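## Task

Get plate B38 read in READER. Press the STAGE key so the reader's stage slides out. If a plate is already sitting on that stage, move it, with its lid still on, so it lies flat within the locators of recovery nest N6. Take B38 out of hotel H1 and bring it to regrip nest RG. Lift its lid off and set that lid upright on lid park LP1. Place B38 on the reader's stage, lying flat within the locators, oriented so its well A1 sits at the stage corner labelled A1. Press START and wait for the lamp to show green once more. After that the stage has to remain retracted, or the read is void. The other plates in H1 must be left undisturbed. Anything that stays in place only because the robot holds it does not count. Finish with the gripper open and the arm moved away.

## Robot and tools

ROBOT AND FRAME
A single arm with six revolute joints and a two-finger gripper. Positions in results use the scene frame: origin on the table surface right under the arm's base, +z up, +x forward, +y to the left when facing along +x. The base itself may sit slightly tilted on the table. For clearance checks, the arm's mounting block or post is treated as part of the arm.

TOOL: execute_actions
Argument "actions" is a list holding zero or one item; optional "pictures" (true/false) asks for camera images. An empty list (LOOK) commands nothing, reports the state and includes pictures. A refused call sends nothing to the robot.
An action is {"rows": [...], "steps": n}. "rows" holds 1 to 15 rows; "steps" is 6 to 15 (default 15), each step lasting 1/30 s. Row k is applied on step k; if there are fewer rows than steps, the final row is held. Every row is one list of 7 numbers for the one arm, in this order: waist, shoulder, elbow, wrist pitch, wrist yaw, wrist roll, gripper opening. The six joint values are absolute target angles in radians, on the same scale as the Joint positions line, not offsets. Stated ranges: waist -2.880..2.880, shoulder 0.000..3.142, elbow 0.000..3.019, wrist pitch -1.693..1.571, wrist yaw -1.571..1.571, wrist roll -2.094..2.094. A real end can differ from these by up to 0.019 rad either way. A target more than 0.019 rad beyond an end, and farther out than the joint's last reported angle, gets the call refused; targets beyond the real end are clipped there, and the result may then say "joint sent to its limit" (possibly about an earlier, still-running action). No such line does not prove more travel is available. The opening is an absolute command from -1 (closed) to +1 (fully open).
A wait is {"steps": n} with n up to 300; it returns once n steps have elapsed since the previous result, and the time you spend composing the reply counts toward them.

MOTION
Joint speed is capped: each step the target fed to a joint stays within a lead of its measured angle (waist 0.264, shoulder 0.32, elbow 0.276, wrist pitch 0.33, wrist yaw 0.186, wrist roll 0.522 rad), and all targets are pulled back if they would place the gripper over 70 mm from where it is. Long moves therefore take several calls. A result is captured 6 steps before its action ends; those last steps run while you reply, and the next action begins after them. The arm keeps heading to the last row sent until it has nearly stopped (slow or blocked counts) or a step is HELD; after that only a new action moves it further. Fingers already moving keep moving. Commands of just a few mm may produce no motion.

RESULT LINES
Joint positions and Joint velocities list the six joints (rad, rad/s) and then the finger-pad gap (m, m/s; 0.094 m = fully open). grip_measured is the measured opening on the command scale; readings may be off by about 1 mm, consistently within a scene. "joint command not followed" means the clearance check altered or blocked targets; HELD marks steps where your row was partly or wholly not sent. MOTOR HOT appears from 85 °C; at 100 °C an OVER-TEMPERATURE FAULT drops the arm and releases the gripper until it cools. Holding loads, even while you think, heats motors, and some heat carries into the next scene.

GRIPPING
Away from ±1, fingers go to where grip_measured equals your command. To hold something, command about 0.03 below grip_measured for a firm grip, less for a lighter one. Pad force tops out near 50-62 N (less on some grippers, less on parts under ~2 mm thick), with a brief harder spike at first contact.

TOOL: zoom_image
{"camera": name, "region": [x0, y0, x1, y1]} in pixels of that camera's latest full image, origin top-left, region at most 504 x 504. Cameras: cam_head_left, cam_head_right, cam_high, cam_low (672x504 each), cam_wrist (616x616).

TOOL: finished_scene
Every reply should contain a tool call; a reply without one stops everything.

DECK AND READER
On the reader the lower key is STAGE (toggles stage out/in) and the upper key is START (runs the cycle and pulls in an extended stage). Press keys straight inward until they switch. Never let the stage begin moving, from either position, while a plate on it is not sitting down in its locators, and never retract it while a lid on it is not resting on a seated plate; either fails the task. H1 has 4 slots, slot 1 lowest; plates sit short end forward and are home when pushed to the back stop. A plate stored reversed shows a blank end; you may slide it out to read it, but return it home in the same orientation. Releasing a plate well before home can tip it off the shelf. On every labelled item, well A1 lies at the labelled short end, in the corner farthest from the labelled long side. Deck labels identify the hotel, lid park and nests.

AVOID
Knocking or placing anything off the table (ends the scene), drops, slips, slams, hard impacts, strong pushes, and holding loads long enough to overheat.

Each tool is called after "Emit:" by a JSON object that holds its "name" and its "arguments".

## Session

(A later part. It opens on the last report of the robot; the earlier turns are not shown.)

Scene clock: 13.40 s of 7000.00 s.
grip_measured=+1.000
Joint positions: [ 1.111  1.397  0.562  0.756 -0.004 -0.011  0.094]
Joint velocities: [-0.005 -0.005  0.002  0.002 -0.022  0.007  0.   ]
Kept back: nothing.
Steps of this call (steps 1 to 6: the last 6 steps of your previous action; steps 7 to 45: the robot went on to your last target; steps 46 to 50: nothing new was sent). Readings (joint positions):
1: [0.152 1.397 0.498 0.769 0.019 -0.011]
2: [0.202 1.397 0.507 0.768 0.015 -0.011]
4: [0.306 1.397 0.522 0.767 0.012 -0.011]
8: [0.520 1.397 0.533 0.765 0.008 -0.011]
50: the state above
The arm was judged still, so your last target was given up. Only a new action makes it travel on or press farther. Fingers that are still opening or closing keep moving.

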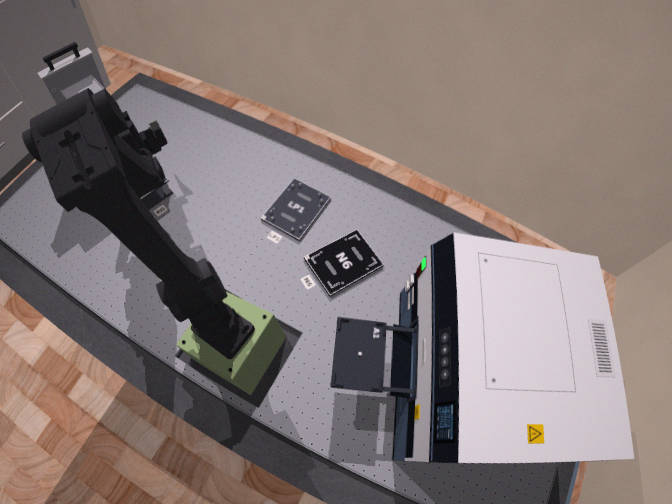

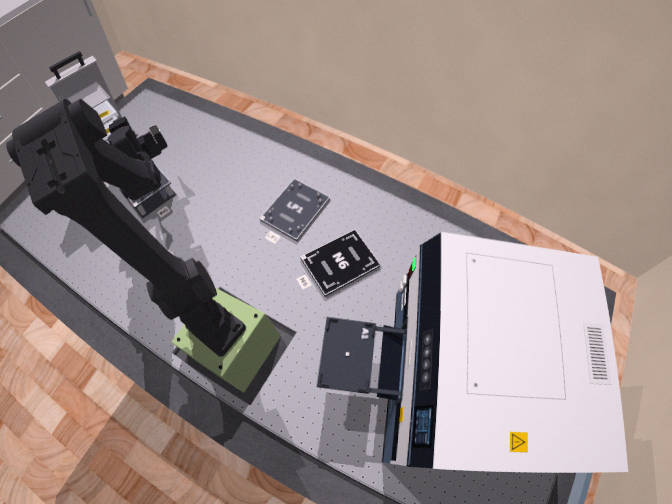

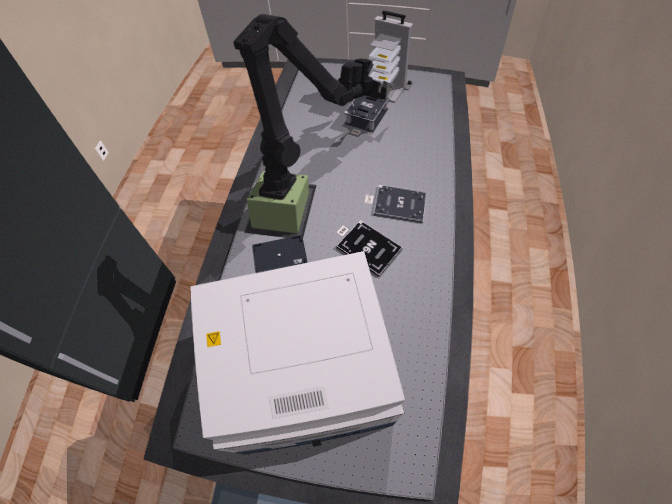

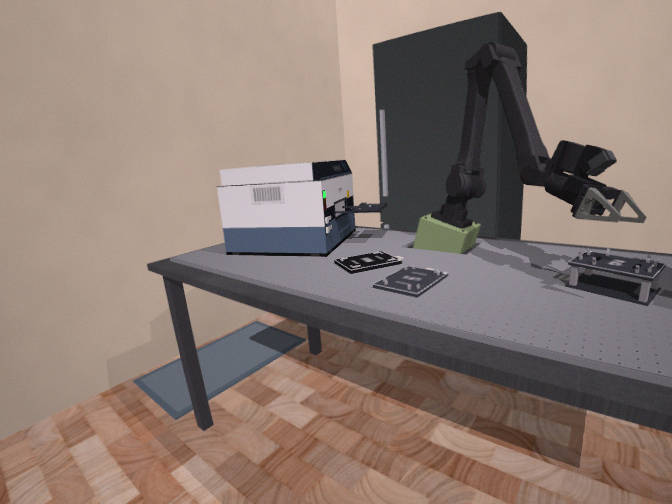

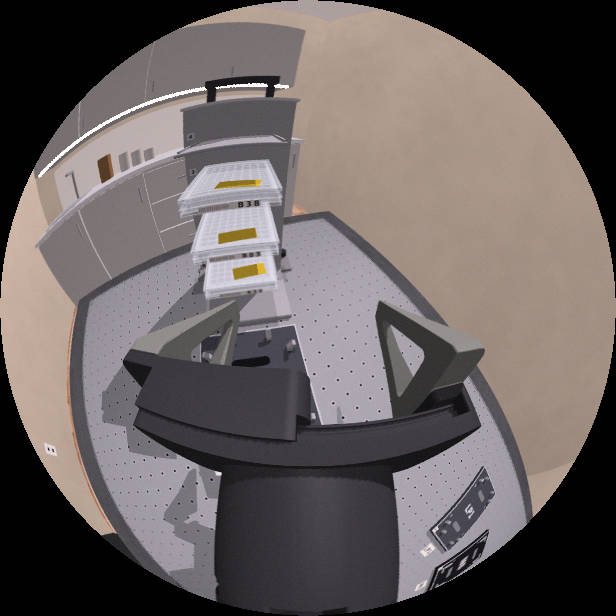

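Emit:
{"name": "execute_actions", "arguments": {"actions": [{"rows":[[1.27,1.42,0.82,0.55,-0.08,0,1]],"steps":15}]}}

Emit:
{"name": "execute_actions", "arguments": {"actions": [{"steps":25}], "pictures": true}}

Scene clock: 14.23 s of 7000.00 s.
grip_measured=+1.000
Joint positions: [ 1.27   1.417  0.778  0.566 -0.078 -0.011  0.094]
Joint velocities: [ 0.298  0.005  0.413 -0.046 -0.066 -0.007  0.   ]
Steps of this call (steps 1 to 16: nothing new was sent; steps 17 to 25: the first 9 steps of this action). Readings (joint positions):
17: [1.116 1.397 0.572 0.732 -0.018 -0.011]
18: [1.128 1.399 0.592 0.694 -0.034 -0.011]
20: [1.171 1.408 0.646 0.635 -0.055 -0.011]
24: [1.257 1.417 0.760 0.569 -0.077 -0.011]
25: the state above

Scene clock: 15.07 s of 7000.00 s.
grip_measured=+1.000
Joint positions: [ 1.279  1.418  0.795  0.555 -0.079 -0.011  0.094]
Joint velocities: [-0.015  0.005  0.002 -0.002  0.022 -0.007  0.   ]
Kept back: nothing.
Steps of this call (steps 1 to 6: the last 6 steps of your previous action; steps 7 to 25: the robot went on to your last target). Readings (joint positions):
1: [1.277 1.417 0.789 0.565 -0.079 -0.011]
2: [1.279 1.417 0.794 0.564 -0.079 -0.011]
4: [1.279 1.417 0.795 0.561 -0.079 -0.011]
8: [1.279 1.418 0.795 0.556 -0.079 -0.011]
25: the state above

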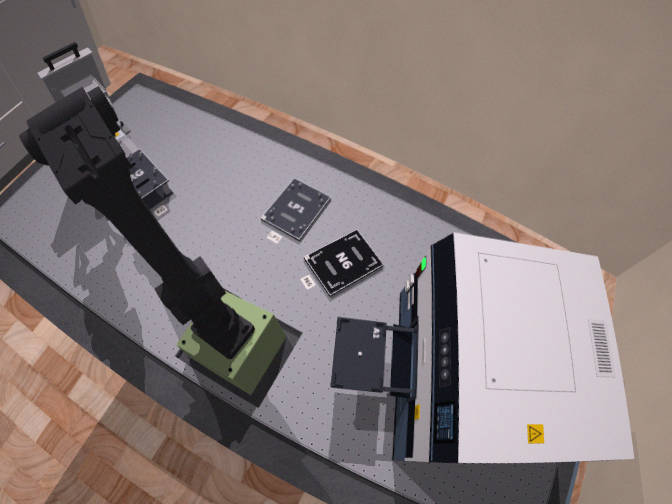

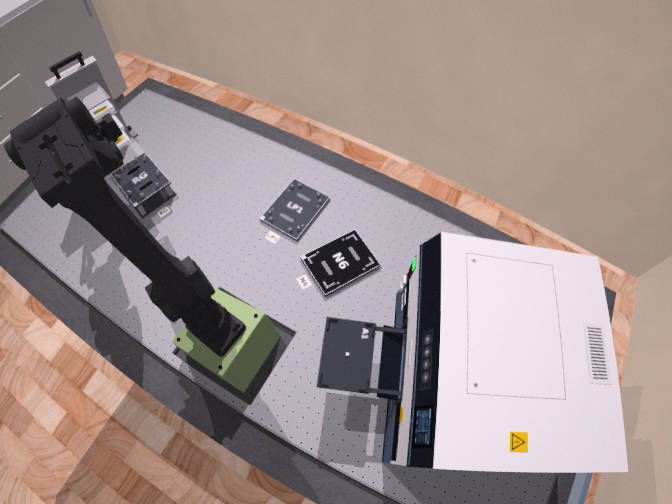

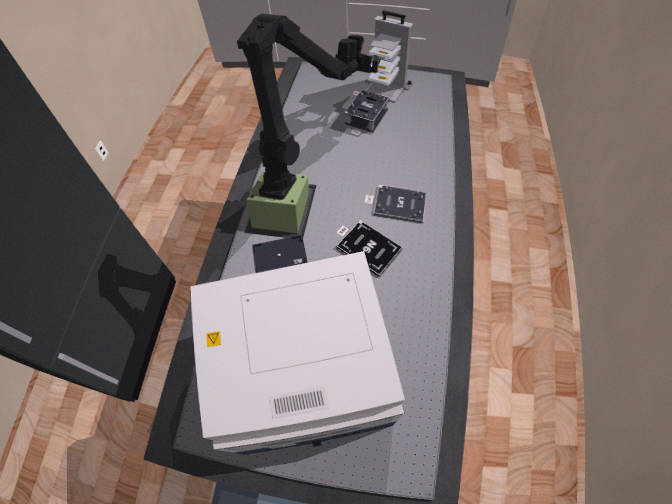

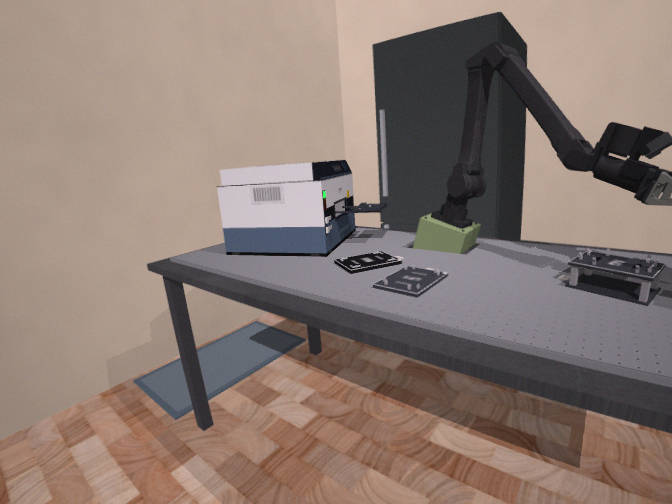

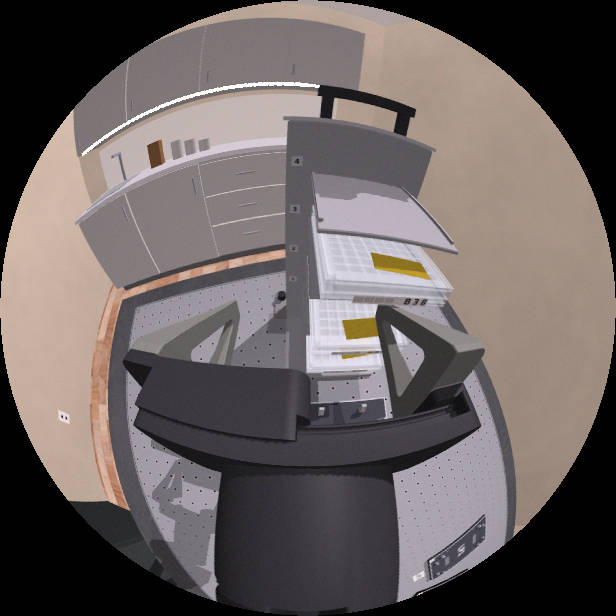

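Emit:
{"name": "execute_actions", "arguments": {"actions": [{"rows":[[1.18,1.42,0.82,0.57,-0.17,0,1]],"steps":15}]}}

Emit:
{"name": "execute_actions", "arguments": {"actions": [{"steps":20}], "pictures": true}}

Scene clock: 15.53 s of 7000.00 s.
grip_measured=+1.000
Joint positions: [ 1.173  1.418  0.795  0.555 -0.165 -0.011  0.094]
Joint velocities: [-0.005 -0.024 -0.007  0.017 -0.066  0.051  0.   ]
Steps of this call (steps 1 to 5: the robot went on to your last target; steps 6 to 14: the first 9 steps of this action). Readings (joint positions):
6: [1.270 1.418 0.795 0.555 -0.125 -0.011]
7: [1.258 1.418 0.795 0.555 -0.154 -0.011]
9: [1.223 1.418 0.795 0.555 -0.165 -0.011]
13: [1.175 1.418 0.795 0.555 -0.165 -0.011]
14: the state above

Scene clock: 16.20 s of 7000.00 s.
grip_measured=+1.000
Joint positions: [ 1.173  1.418  0.795  0.555 -0.166 -0.011  0.094]
Joint velocities: [-0.005 -0.024 -0.002  0.007 -0.007  0.007  0.   ]
Kept back: nothing.
Steps of this call (steps 1 to 6: the last 6 steps of your previous action; steps 7 to 15: the robot went on to your last target; steps 16 to 20: nothing new was sent). Readings (joint positions):
1: [1.173 1.418 0.795 0.555 -0.166 -0.011]
2: [1.173 1.418 0.795 0.555 -0.166 -0.011]
4: [1.173 1.418 0.795 0.555 -0.166 -0.011]
8: [1.173 1.418 0.795 0.555 -0.166 -0.011]
20: the state above
The arm was judged still, so your last target was given up. Only a new action makes it travel on or press farther. Fingers that are still opening or closing keep moving.

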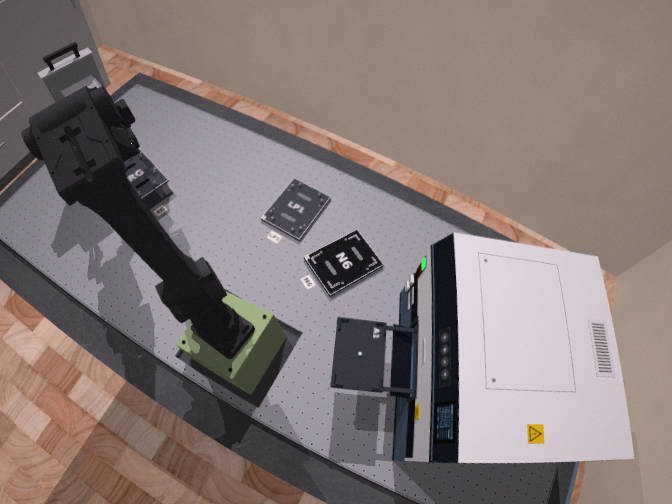

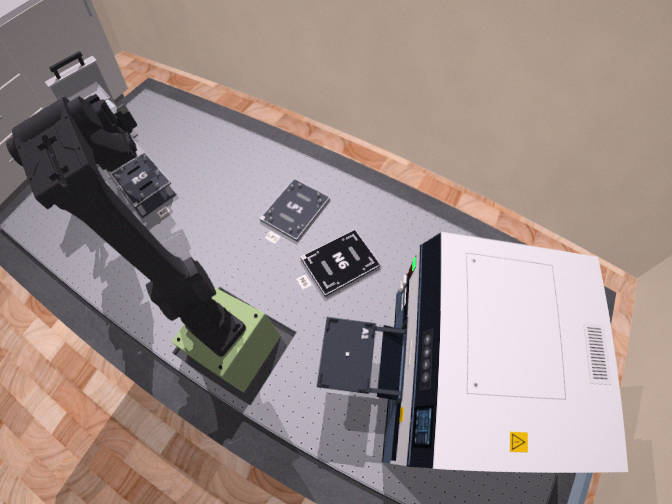

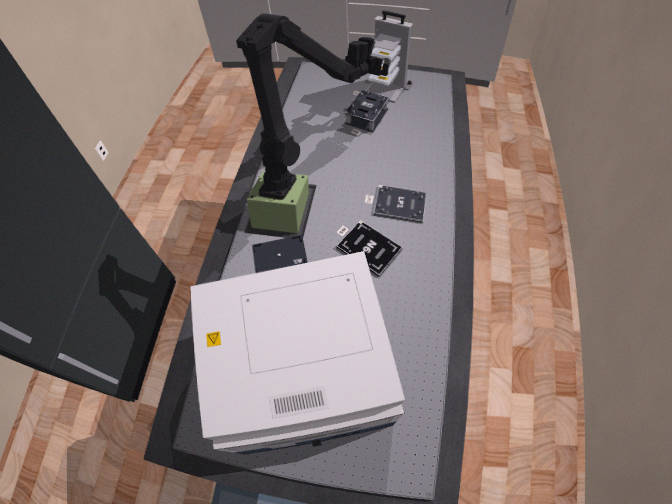

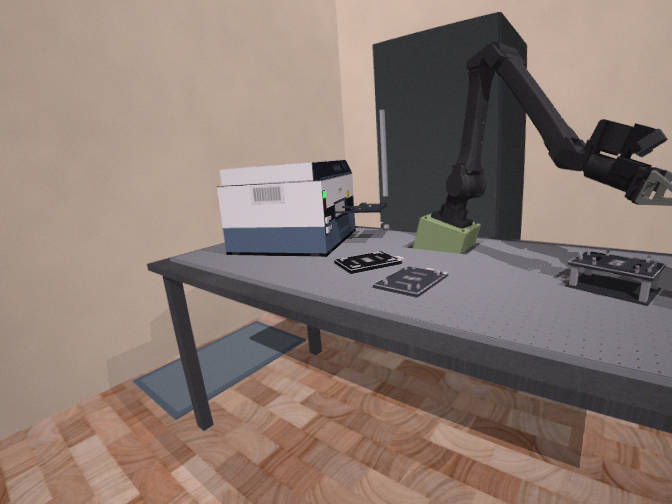

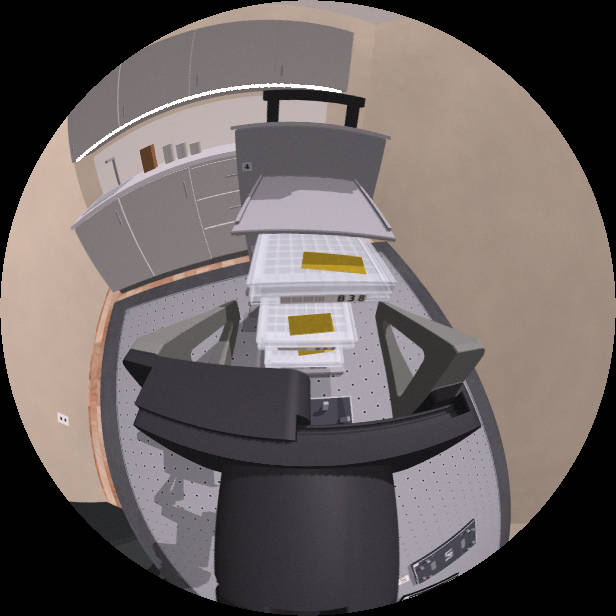

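Emit:
{"name": "execute_actions", "arguments": {"actions": [{"rows":[[1.173,1.52,0.95,0.53,-0.17,0,1]],"steps":15}]}}

Emit:
{"name": "execute_actions", "arguments": {"actions": [{"steps":20}], "pictures": true}}

Scene clock: 16.77 s of 7000.00 s.
grip_measured=+1.000
Joint positions: [ 1.178  1.515  0.901  0.539 -0.179 -0.011  0.094]
Joint velocities: [-0.005 -0.015 -0.002  0.002 -0.022 -0.022  0.   ]
Steps of this call (steps 1 to 8: nothing new was sent; steps 9 to 17: the first 9 steps of this action). Readings (joint positions):
9: [1.173 1.426 0.804 0.551 -0.167 -0.011]
10: [1.173 1.443 0.826 0.545 -0.167 -0.011]
12: [1.175 1.488 0.876 0.539 -0.178 -0.011]
16: [1.178 1.515 0.901 0.539 -0.179 -0.011]
17: the state above

Scene clock: 17.43 s of 7000.00 s.
grip_measured=+1.000
Joint positions: [ 1.178  1.515  0.901  0.539 -0.179 -0.011  0.094]
Joint velocities: [ 0.005 -0.015 -0.012 -0.007 -0.007 -0.022  0.   ]
Kept back: nothing.
Steps of this call (steps 1 to 6: the last 6 steps of your previous action; steps 7 to 15: the robot went on to your last target; steps 16 to 20: nothing new was sent). Readings (joint positions):
1: [1.178 1.515 0.901 0.539 -0.179 -0.011]
2: [1.178 1.515 0.901 0.539 -0.179 -0.011]
4: [1.178 1.515 0.901 0.539 -0.179 -0.011]
8: [1.178 1.515 0.901 0.539 -0.179 -0.011]
20: the state above
The arm was judged still, so your last target was given up. Only a new action makes it travel on or press farther. Fingers that are still opening or closing keep moving.

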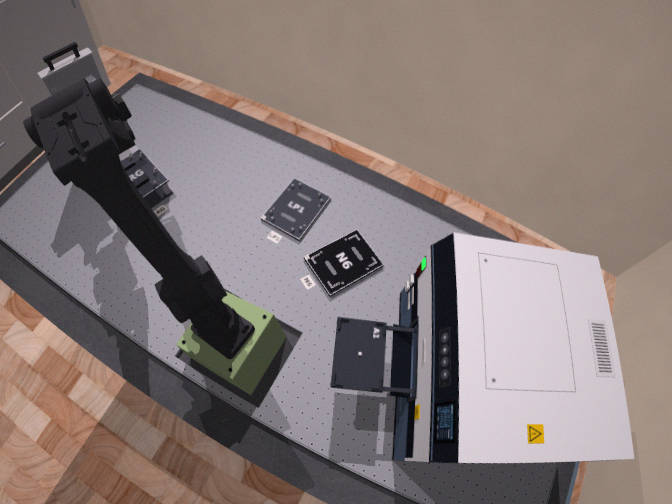

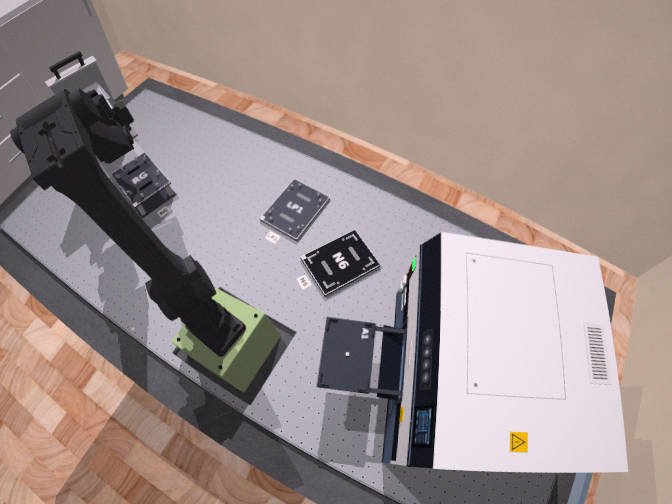

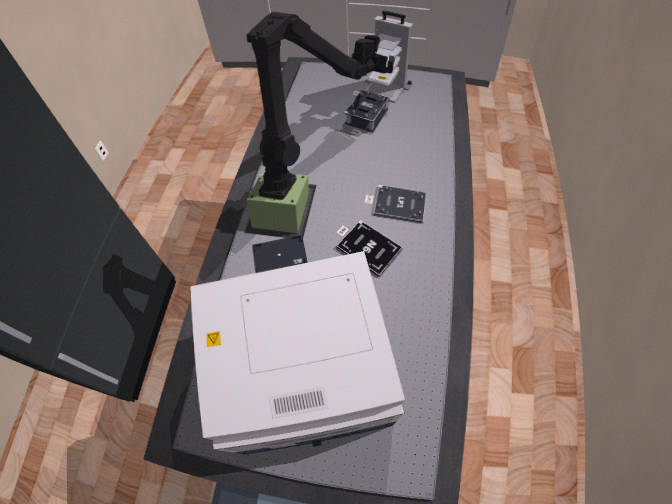

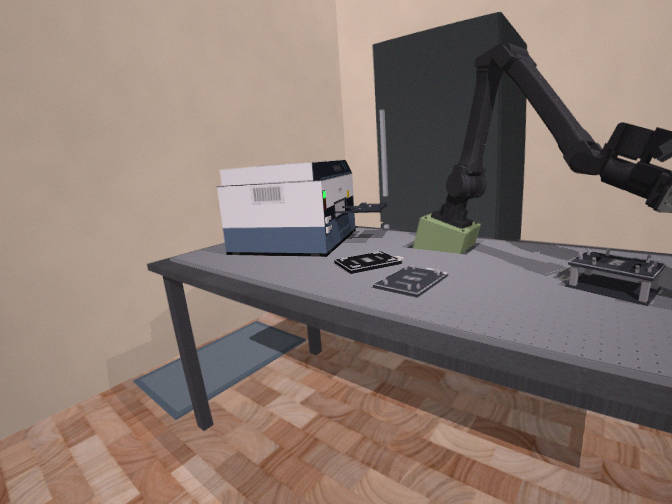

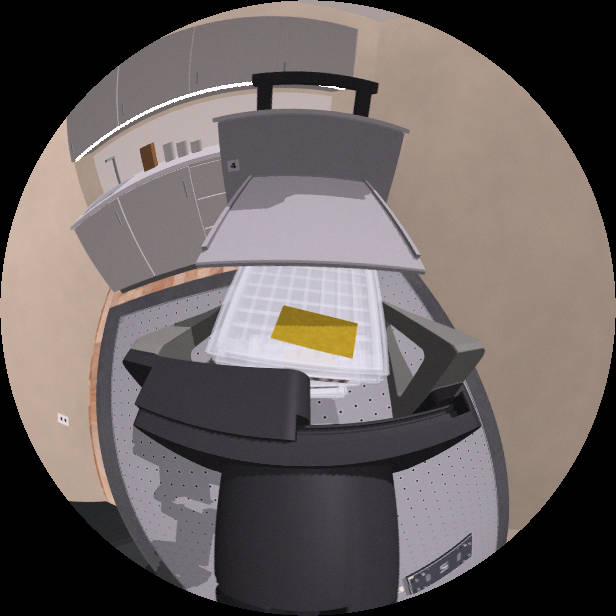

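Emit:
{"name": "execute_actions", "arguments": {"actions": [{"rows":[[1.178,1.41,0.80,0.60,-0.17,0,1]],"steps":15}]}}

Emit:
{"name": "execute_actions", "arguments": {"actions": [{"steps":20}], "pictures": true}}

Scene clock: 18.13 s of 7000.00 s.
grip_measured=+1.000
Joint positions: [ 1.176  1.422  0.799  0.582 -0.167 -0.011  0.094]
Joint velocities: [-0.005 -0.054 -0.002  0.027  0.022  0.007  0.   ]
Steps of this call (steps 1 to 12: nothing new was sent; steps 13 to 21: the first 9 steps of this action). Readings (joint positions):
13: [1.178 1.509 0.889 0.548 -0.178 -0.011]
14: [1.178 1.496 0.866 0.564 -0.173 -0.011]
16: [1.176 1.459 0.820 0.574 -0.167 -0.011]
20: [1.176 1.424 0.799 0.580 -0.167 -0.011]
21: the state above

Scene clock: 18.80 s of 7000.00 s.
grip_measured=+1.000
Joint positions: [ 1.176  1.421  0.799  0.583 -0.167 -0.011  0.094]
Joint velocities: [-0.005 -0.015 -0.002 -0.007 -0.081  0.022  0.   ]
Kept back: nothing.
Steps of this call (steps 1 to 6: the last 6 steps of your previous action; steps 7 to 15: the robot went on to your last target; steps 16 to 20: nothing new was sent). Readings (joint positions):
1: [1.176 1.421 0.799 0.583 -0.167 -0.011]
2: [1.176 1.421 0.799 0.583 -0.167 -0.011]
4: [1.176 1.421 0.799 0.583 -0.167 -0.011]
8: [1.176 1.421 0.799 0.583 -0.167 -0.011]
20: the state above
The arm was judged still, so your last target was given up. Only a new action makes it travel on or press farther. Fingers that are still opening or closing keep moving.

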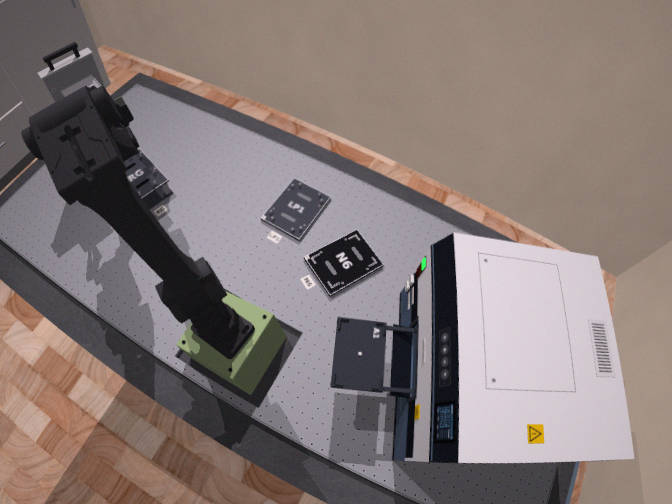

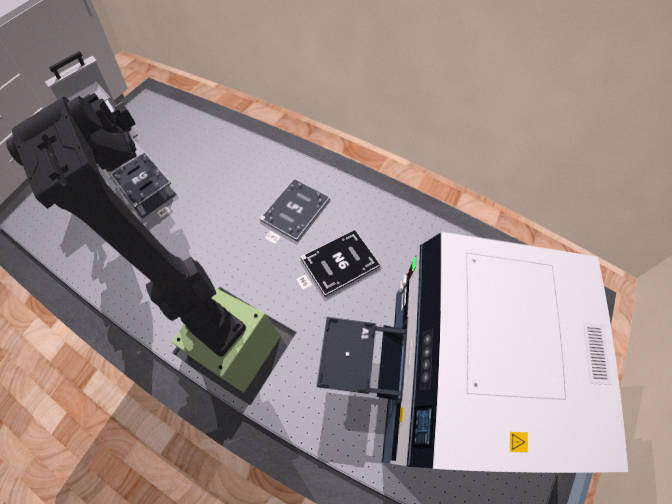

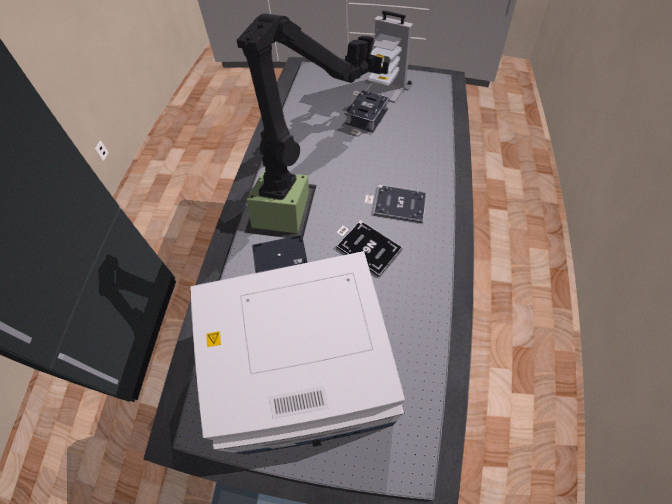

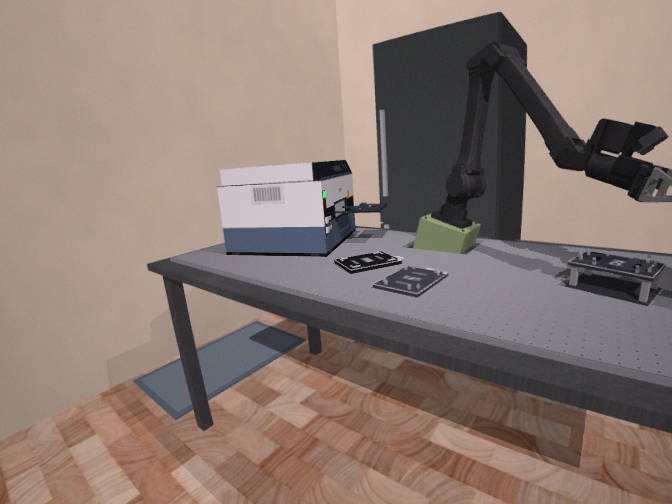

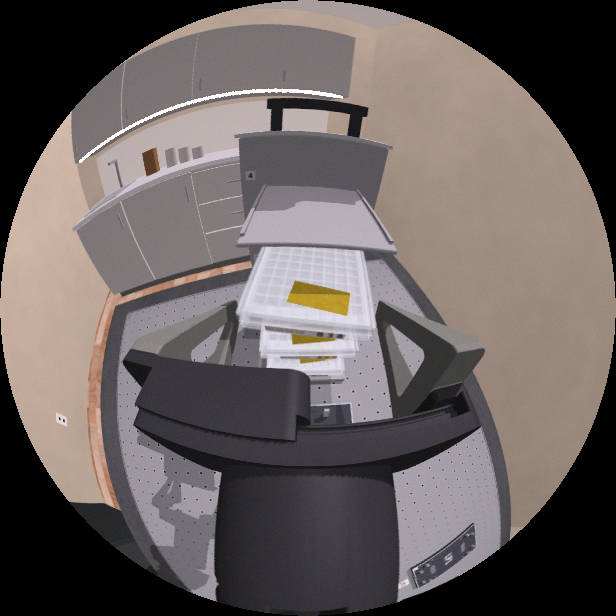

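Emit:
{"name": "execute_actions", "arguments": {"actions": [{"rows":[[1.225,1.42,0.80,0.59,-0.06,0,1]],"steps":12}]}}

Emit:
{"name": "execute_actions", "arguments": {"actions": [{"rows":[[1.225,1.47,0.91,0.56,-0.06,0,1]],"steps":15}]}}

Emit:
{"name": "execute_actions", "arguments": {"actions": [{"steps":15}], "pictures": true}}

Scene clock: 19.37 s of 7000.00 s.
grip_measured=+1.000
Joint positions: [ 1.209  1.421  0.799  0.583 -0.054 -0.011  0.094]
Joint velocities: [-0.005 -0.015  0.002  0.007  0.022 -0.051  0.   ]
Steps of this call (steps 1 to 11: nothing new was sent; steps 12 to 17: the first 6 steps of this action). Readings (joint positions):
12: [1.181 1.421 0.799 0.583 -0.117 -0.011]
13: [1.187 1.421 0.799 0.583 -0.082 -0.011]
15: [1.201 1.421 0.799 0.583 -0.065 -0.011]
17: the state above

Scene clock: 19.87 s of 7000.00 s.
grip_measured=+1.000
Joint positions: [ 1.21   1.466  0.862  0.567 -0.054 -0.011  0.094]
Joint velocities: [-0.015  0.005  0.007 -0.007 -0.037  0.007  0.   ]
Steps of this call (steps 1 to 6: the last 6 steps of your previous action; steps 7 to 15: the first 9 steps of this action). Readings (joint positions):
7: [1.209 1.424 0.804 0.579 -0.054 -0.011]
8: [1.209 1.432 0.815 0.573 -0.054 -0.011]
10: [1.209 1.451 0.842 0.568 -0.054 -0.011]
14: [1.210 1.466 0.862 0.567 -0.054 -0.011]
15: the state above

Scene clock: 20.37 s of 7000.00 s.
grip_measured=+1.000
Joint positions: [ 1.21   1.466  0.862  0.567 -0.054 -0.011  0.094]
Joint velocities: [-0.005  0.005 -0.007  0.007 -0.066  0.022  0.   ]
Kept back: nothing.
Steps of this call (steps 1 to 6: the last 6 steps of your previous action; steps 7 to 15: the robot went on to your last target). Readings (joint positions):
1: [1.210 1.466 0.862 0.567 -0.054 -0.011]
2: [1.210 1.466 0.862 0.567 -0.054 -0.011]
4: [1.210 1.466 0.862 0.567 -0.054 -0.011]
8: [1.210 1.466 0.862 0.567 -0.054 -0.011]
15: the state above
The arm was judged still, so your last target was given up. Only a new action makes it travel on or press farther. Fingers that are still opening or closing keep moving.

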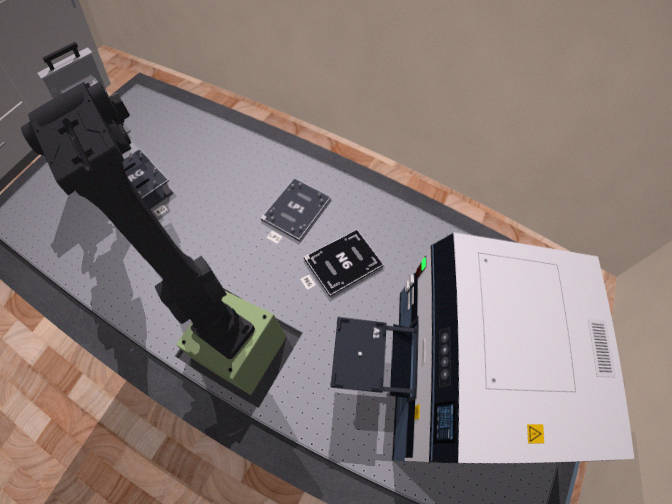

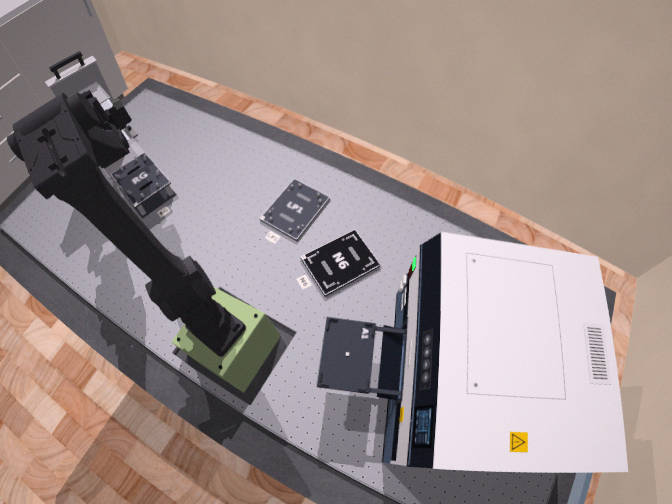

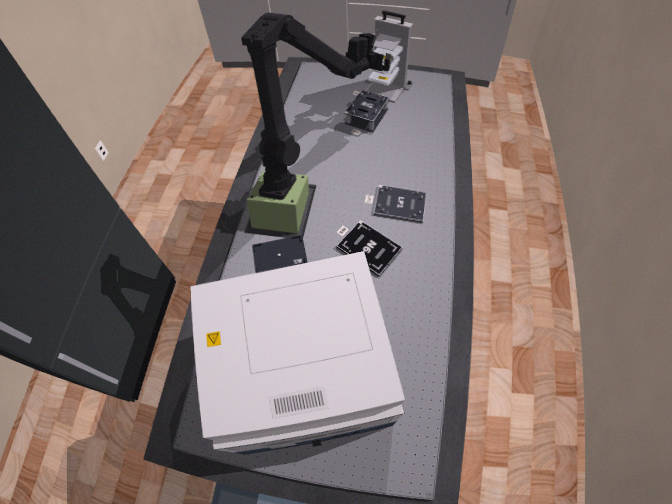

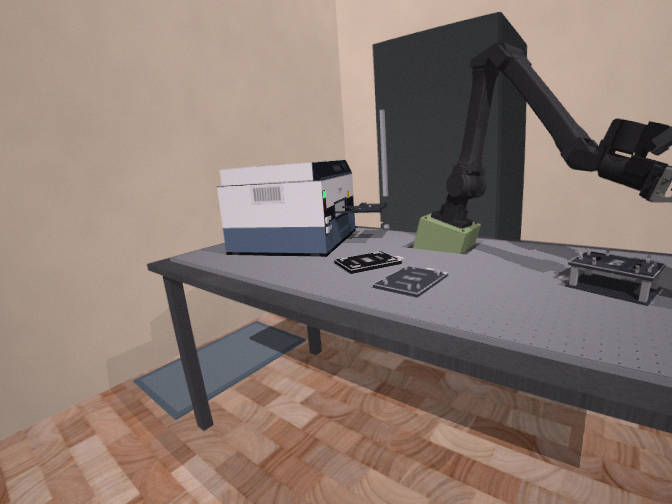

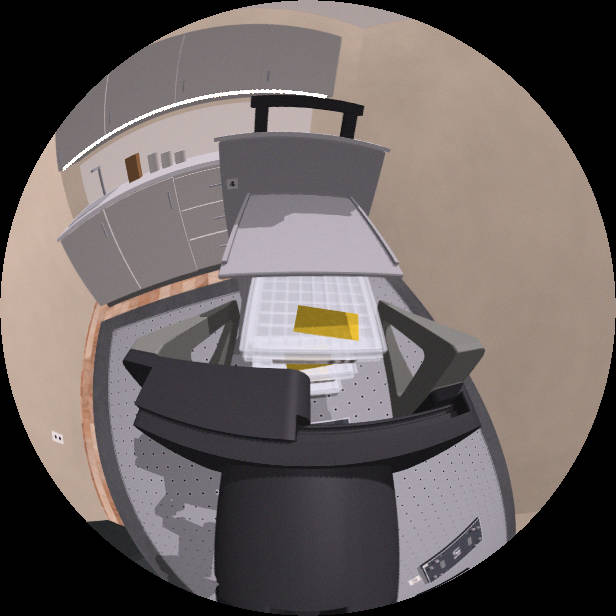

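Straddling. Close and pull out.

Emit:
{"name": "execute_actions", "arguments": {"actions": [{"rows":[[1.21,1.466,0.87,0.567,-0.054,0,0.74]],"steps":15}]}}

Emit:
{"name": "execute_actions", "arguments": {"actions": [{"rows":[[1.2,1.30,0.66,0.60,-0.054,0,0.74]],"steps":15}]}}

Emit:
{"name": "execute_actions", "arguments": {"actions": [{"steps":20}], "pictures": true}}

Scene clock: 20.97 s of 7000.00 s.
grip_measured=+0.791
Joint positions: [ 1.213  1.464  0.862  0.569 -0.062 -0.005  0.084]
Joint velocities: [-0.005  0.005 -0.002  0.022  0.007  0.007 -0.   ]
Steps of this call (steps 1 to 9: nothing new was sent; steps 10 to 18: the first 9 steps of this action). Readings (joint positions):
10: [1.210 1.466 0.862 0.567 -0.061 -0.009]
11: [1.213 1.466 0.862 0.568 -0.063 -0.007]
13: [1.213 1.464 0.862 0.569 -0.062 -0.006]
17: [1.213 1.464 0.862 0.569 -0.062 -0.005]
18: the state above

Scene clock: 21.47 s of 7000.00 s.
grip_measured=+0.791
Joint positions: [ 1.213  1.293  0.651  0.593 -0.059 -0.003  0.084]
Joint velocities: [-0.015 -0.005 -0.002 -0.012 -0.037  0.022 -0.   ]
Steps of this call (steps 1 to 6: the last 6 steps of your previous action; steps 7 to 15: the first 9 steps of this action). Readings (joint positions):
7: [1.213 1.453 0.842 0.575 -0.062 -0.005]
8: [1.213 1.423 0.796 0.586 -0.061 -0.005]
10: [1.213 1.343 0.700 0.593 -0.059 -0.003]
14: [1.213 1.293 0.651 0.593 -0.059 -0.003]
15: the state above

Scene clock: 22.13 s of 7000.00 s.
grip_measured=+0.791
Joint positions: [ 1.213  1.295  0.651  0.593 -0.059 -0.003  0.084]
Joint velocities: [-0.005  0.005 -0.002 -0.032 -0.051 -0.007  0.001]
Kept back: nothing.
Steps of this call (steps 1 to 6: the last 6 steps of your previous action; steps 7 to 15: the robot went on to your last target; steps 16 to 20: nothing new was sent). Readings (joint positions):
1: [1.213 1.293 0.651 0.593 -0.059 -0.003]
2: [1.213 1.295 0.651 0.593 -0.059 -0.003]
4: [1.213 1.295 0.651 0.593 -0.059 -0.003]
8: [1.213 1.295 0.651 0.593 -0.059 -0.003]
20: the state above
The arm was judged still, so your last target was given up. Only a new action makes it travel on or press farther. Fingers that are still opening or closing keep moving.

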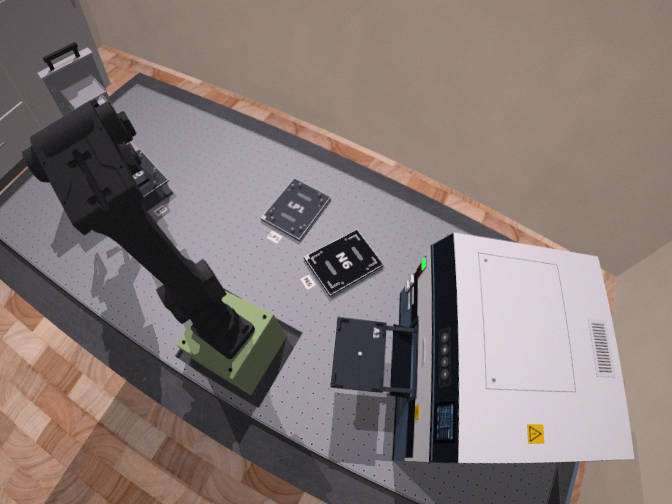

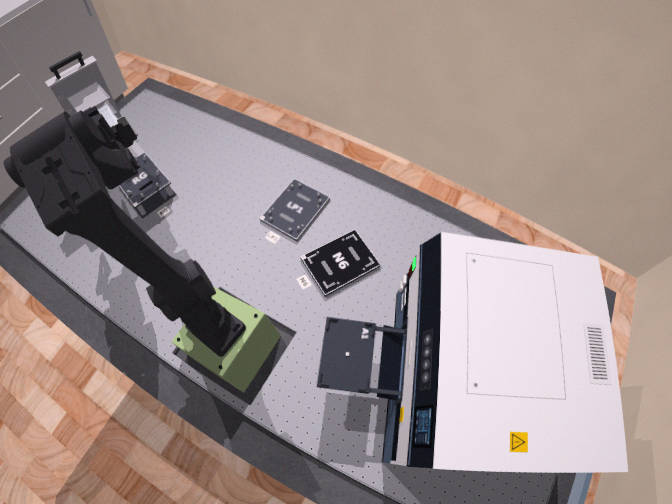

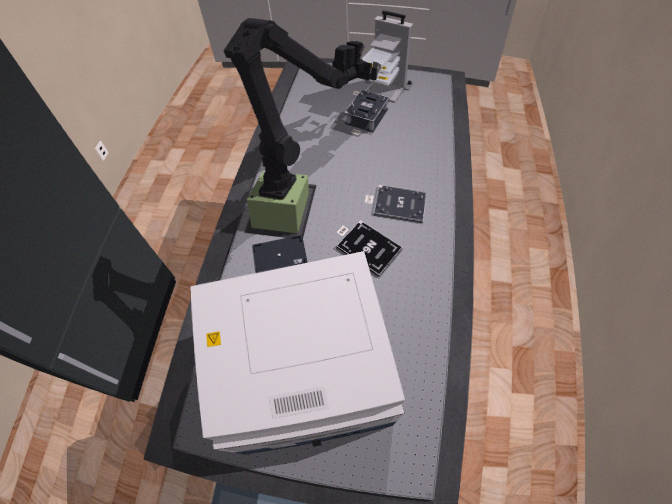

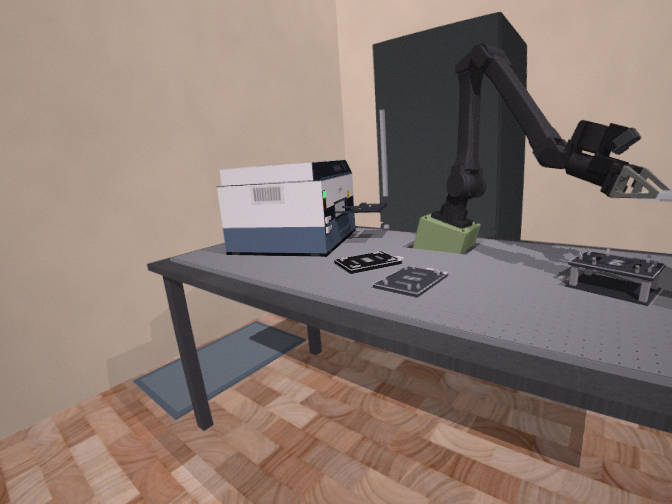

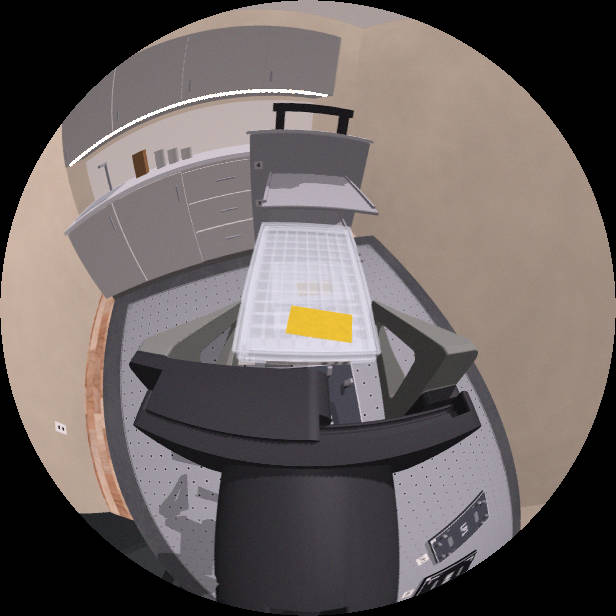

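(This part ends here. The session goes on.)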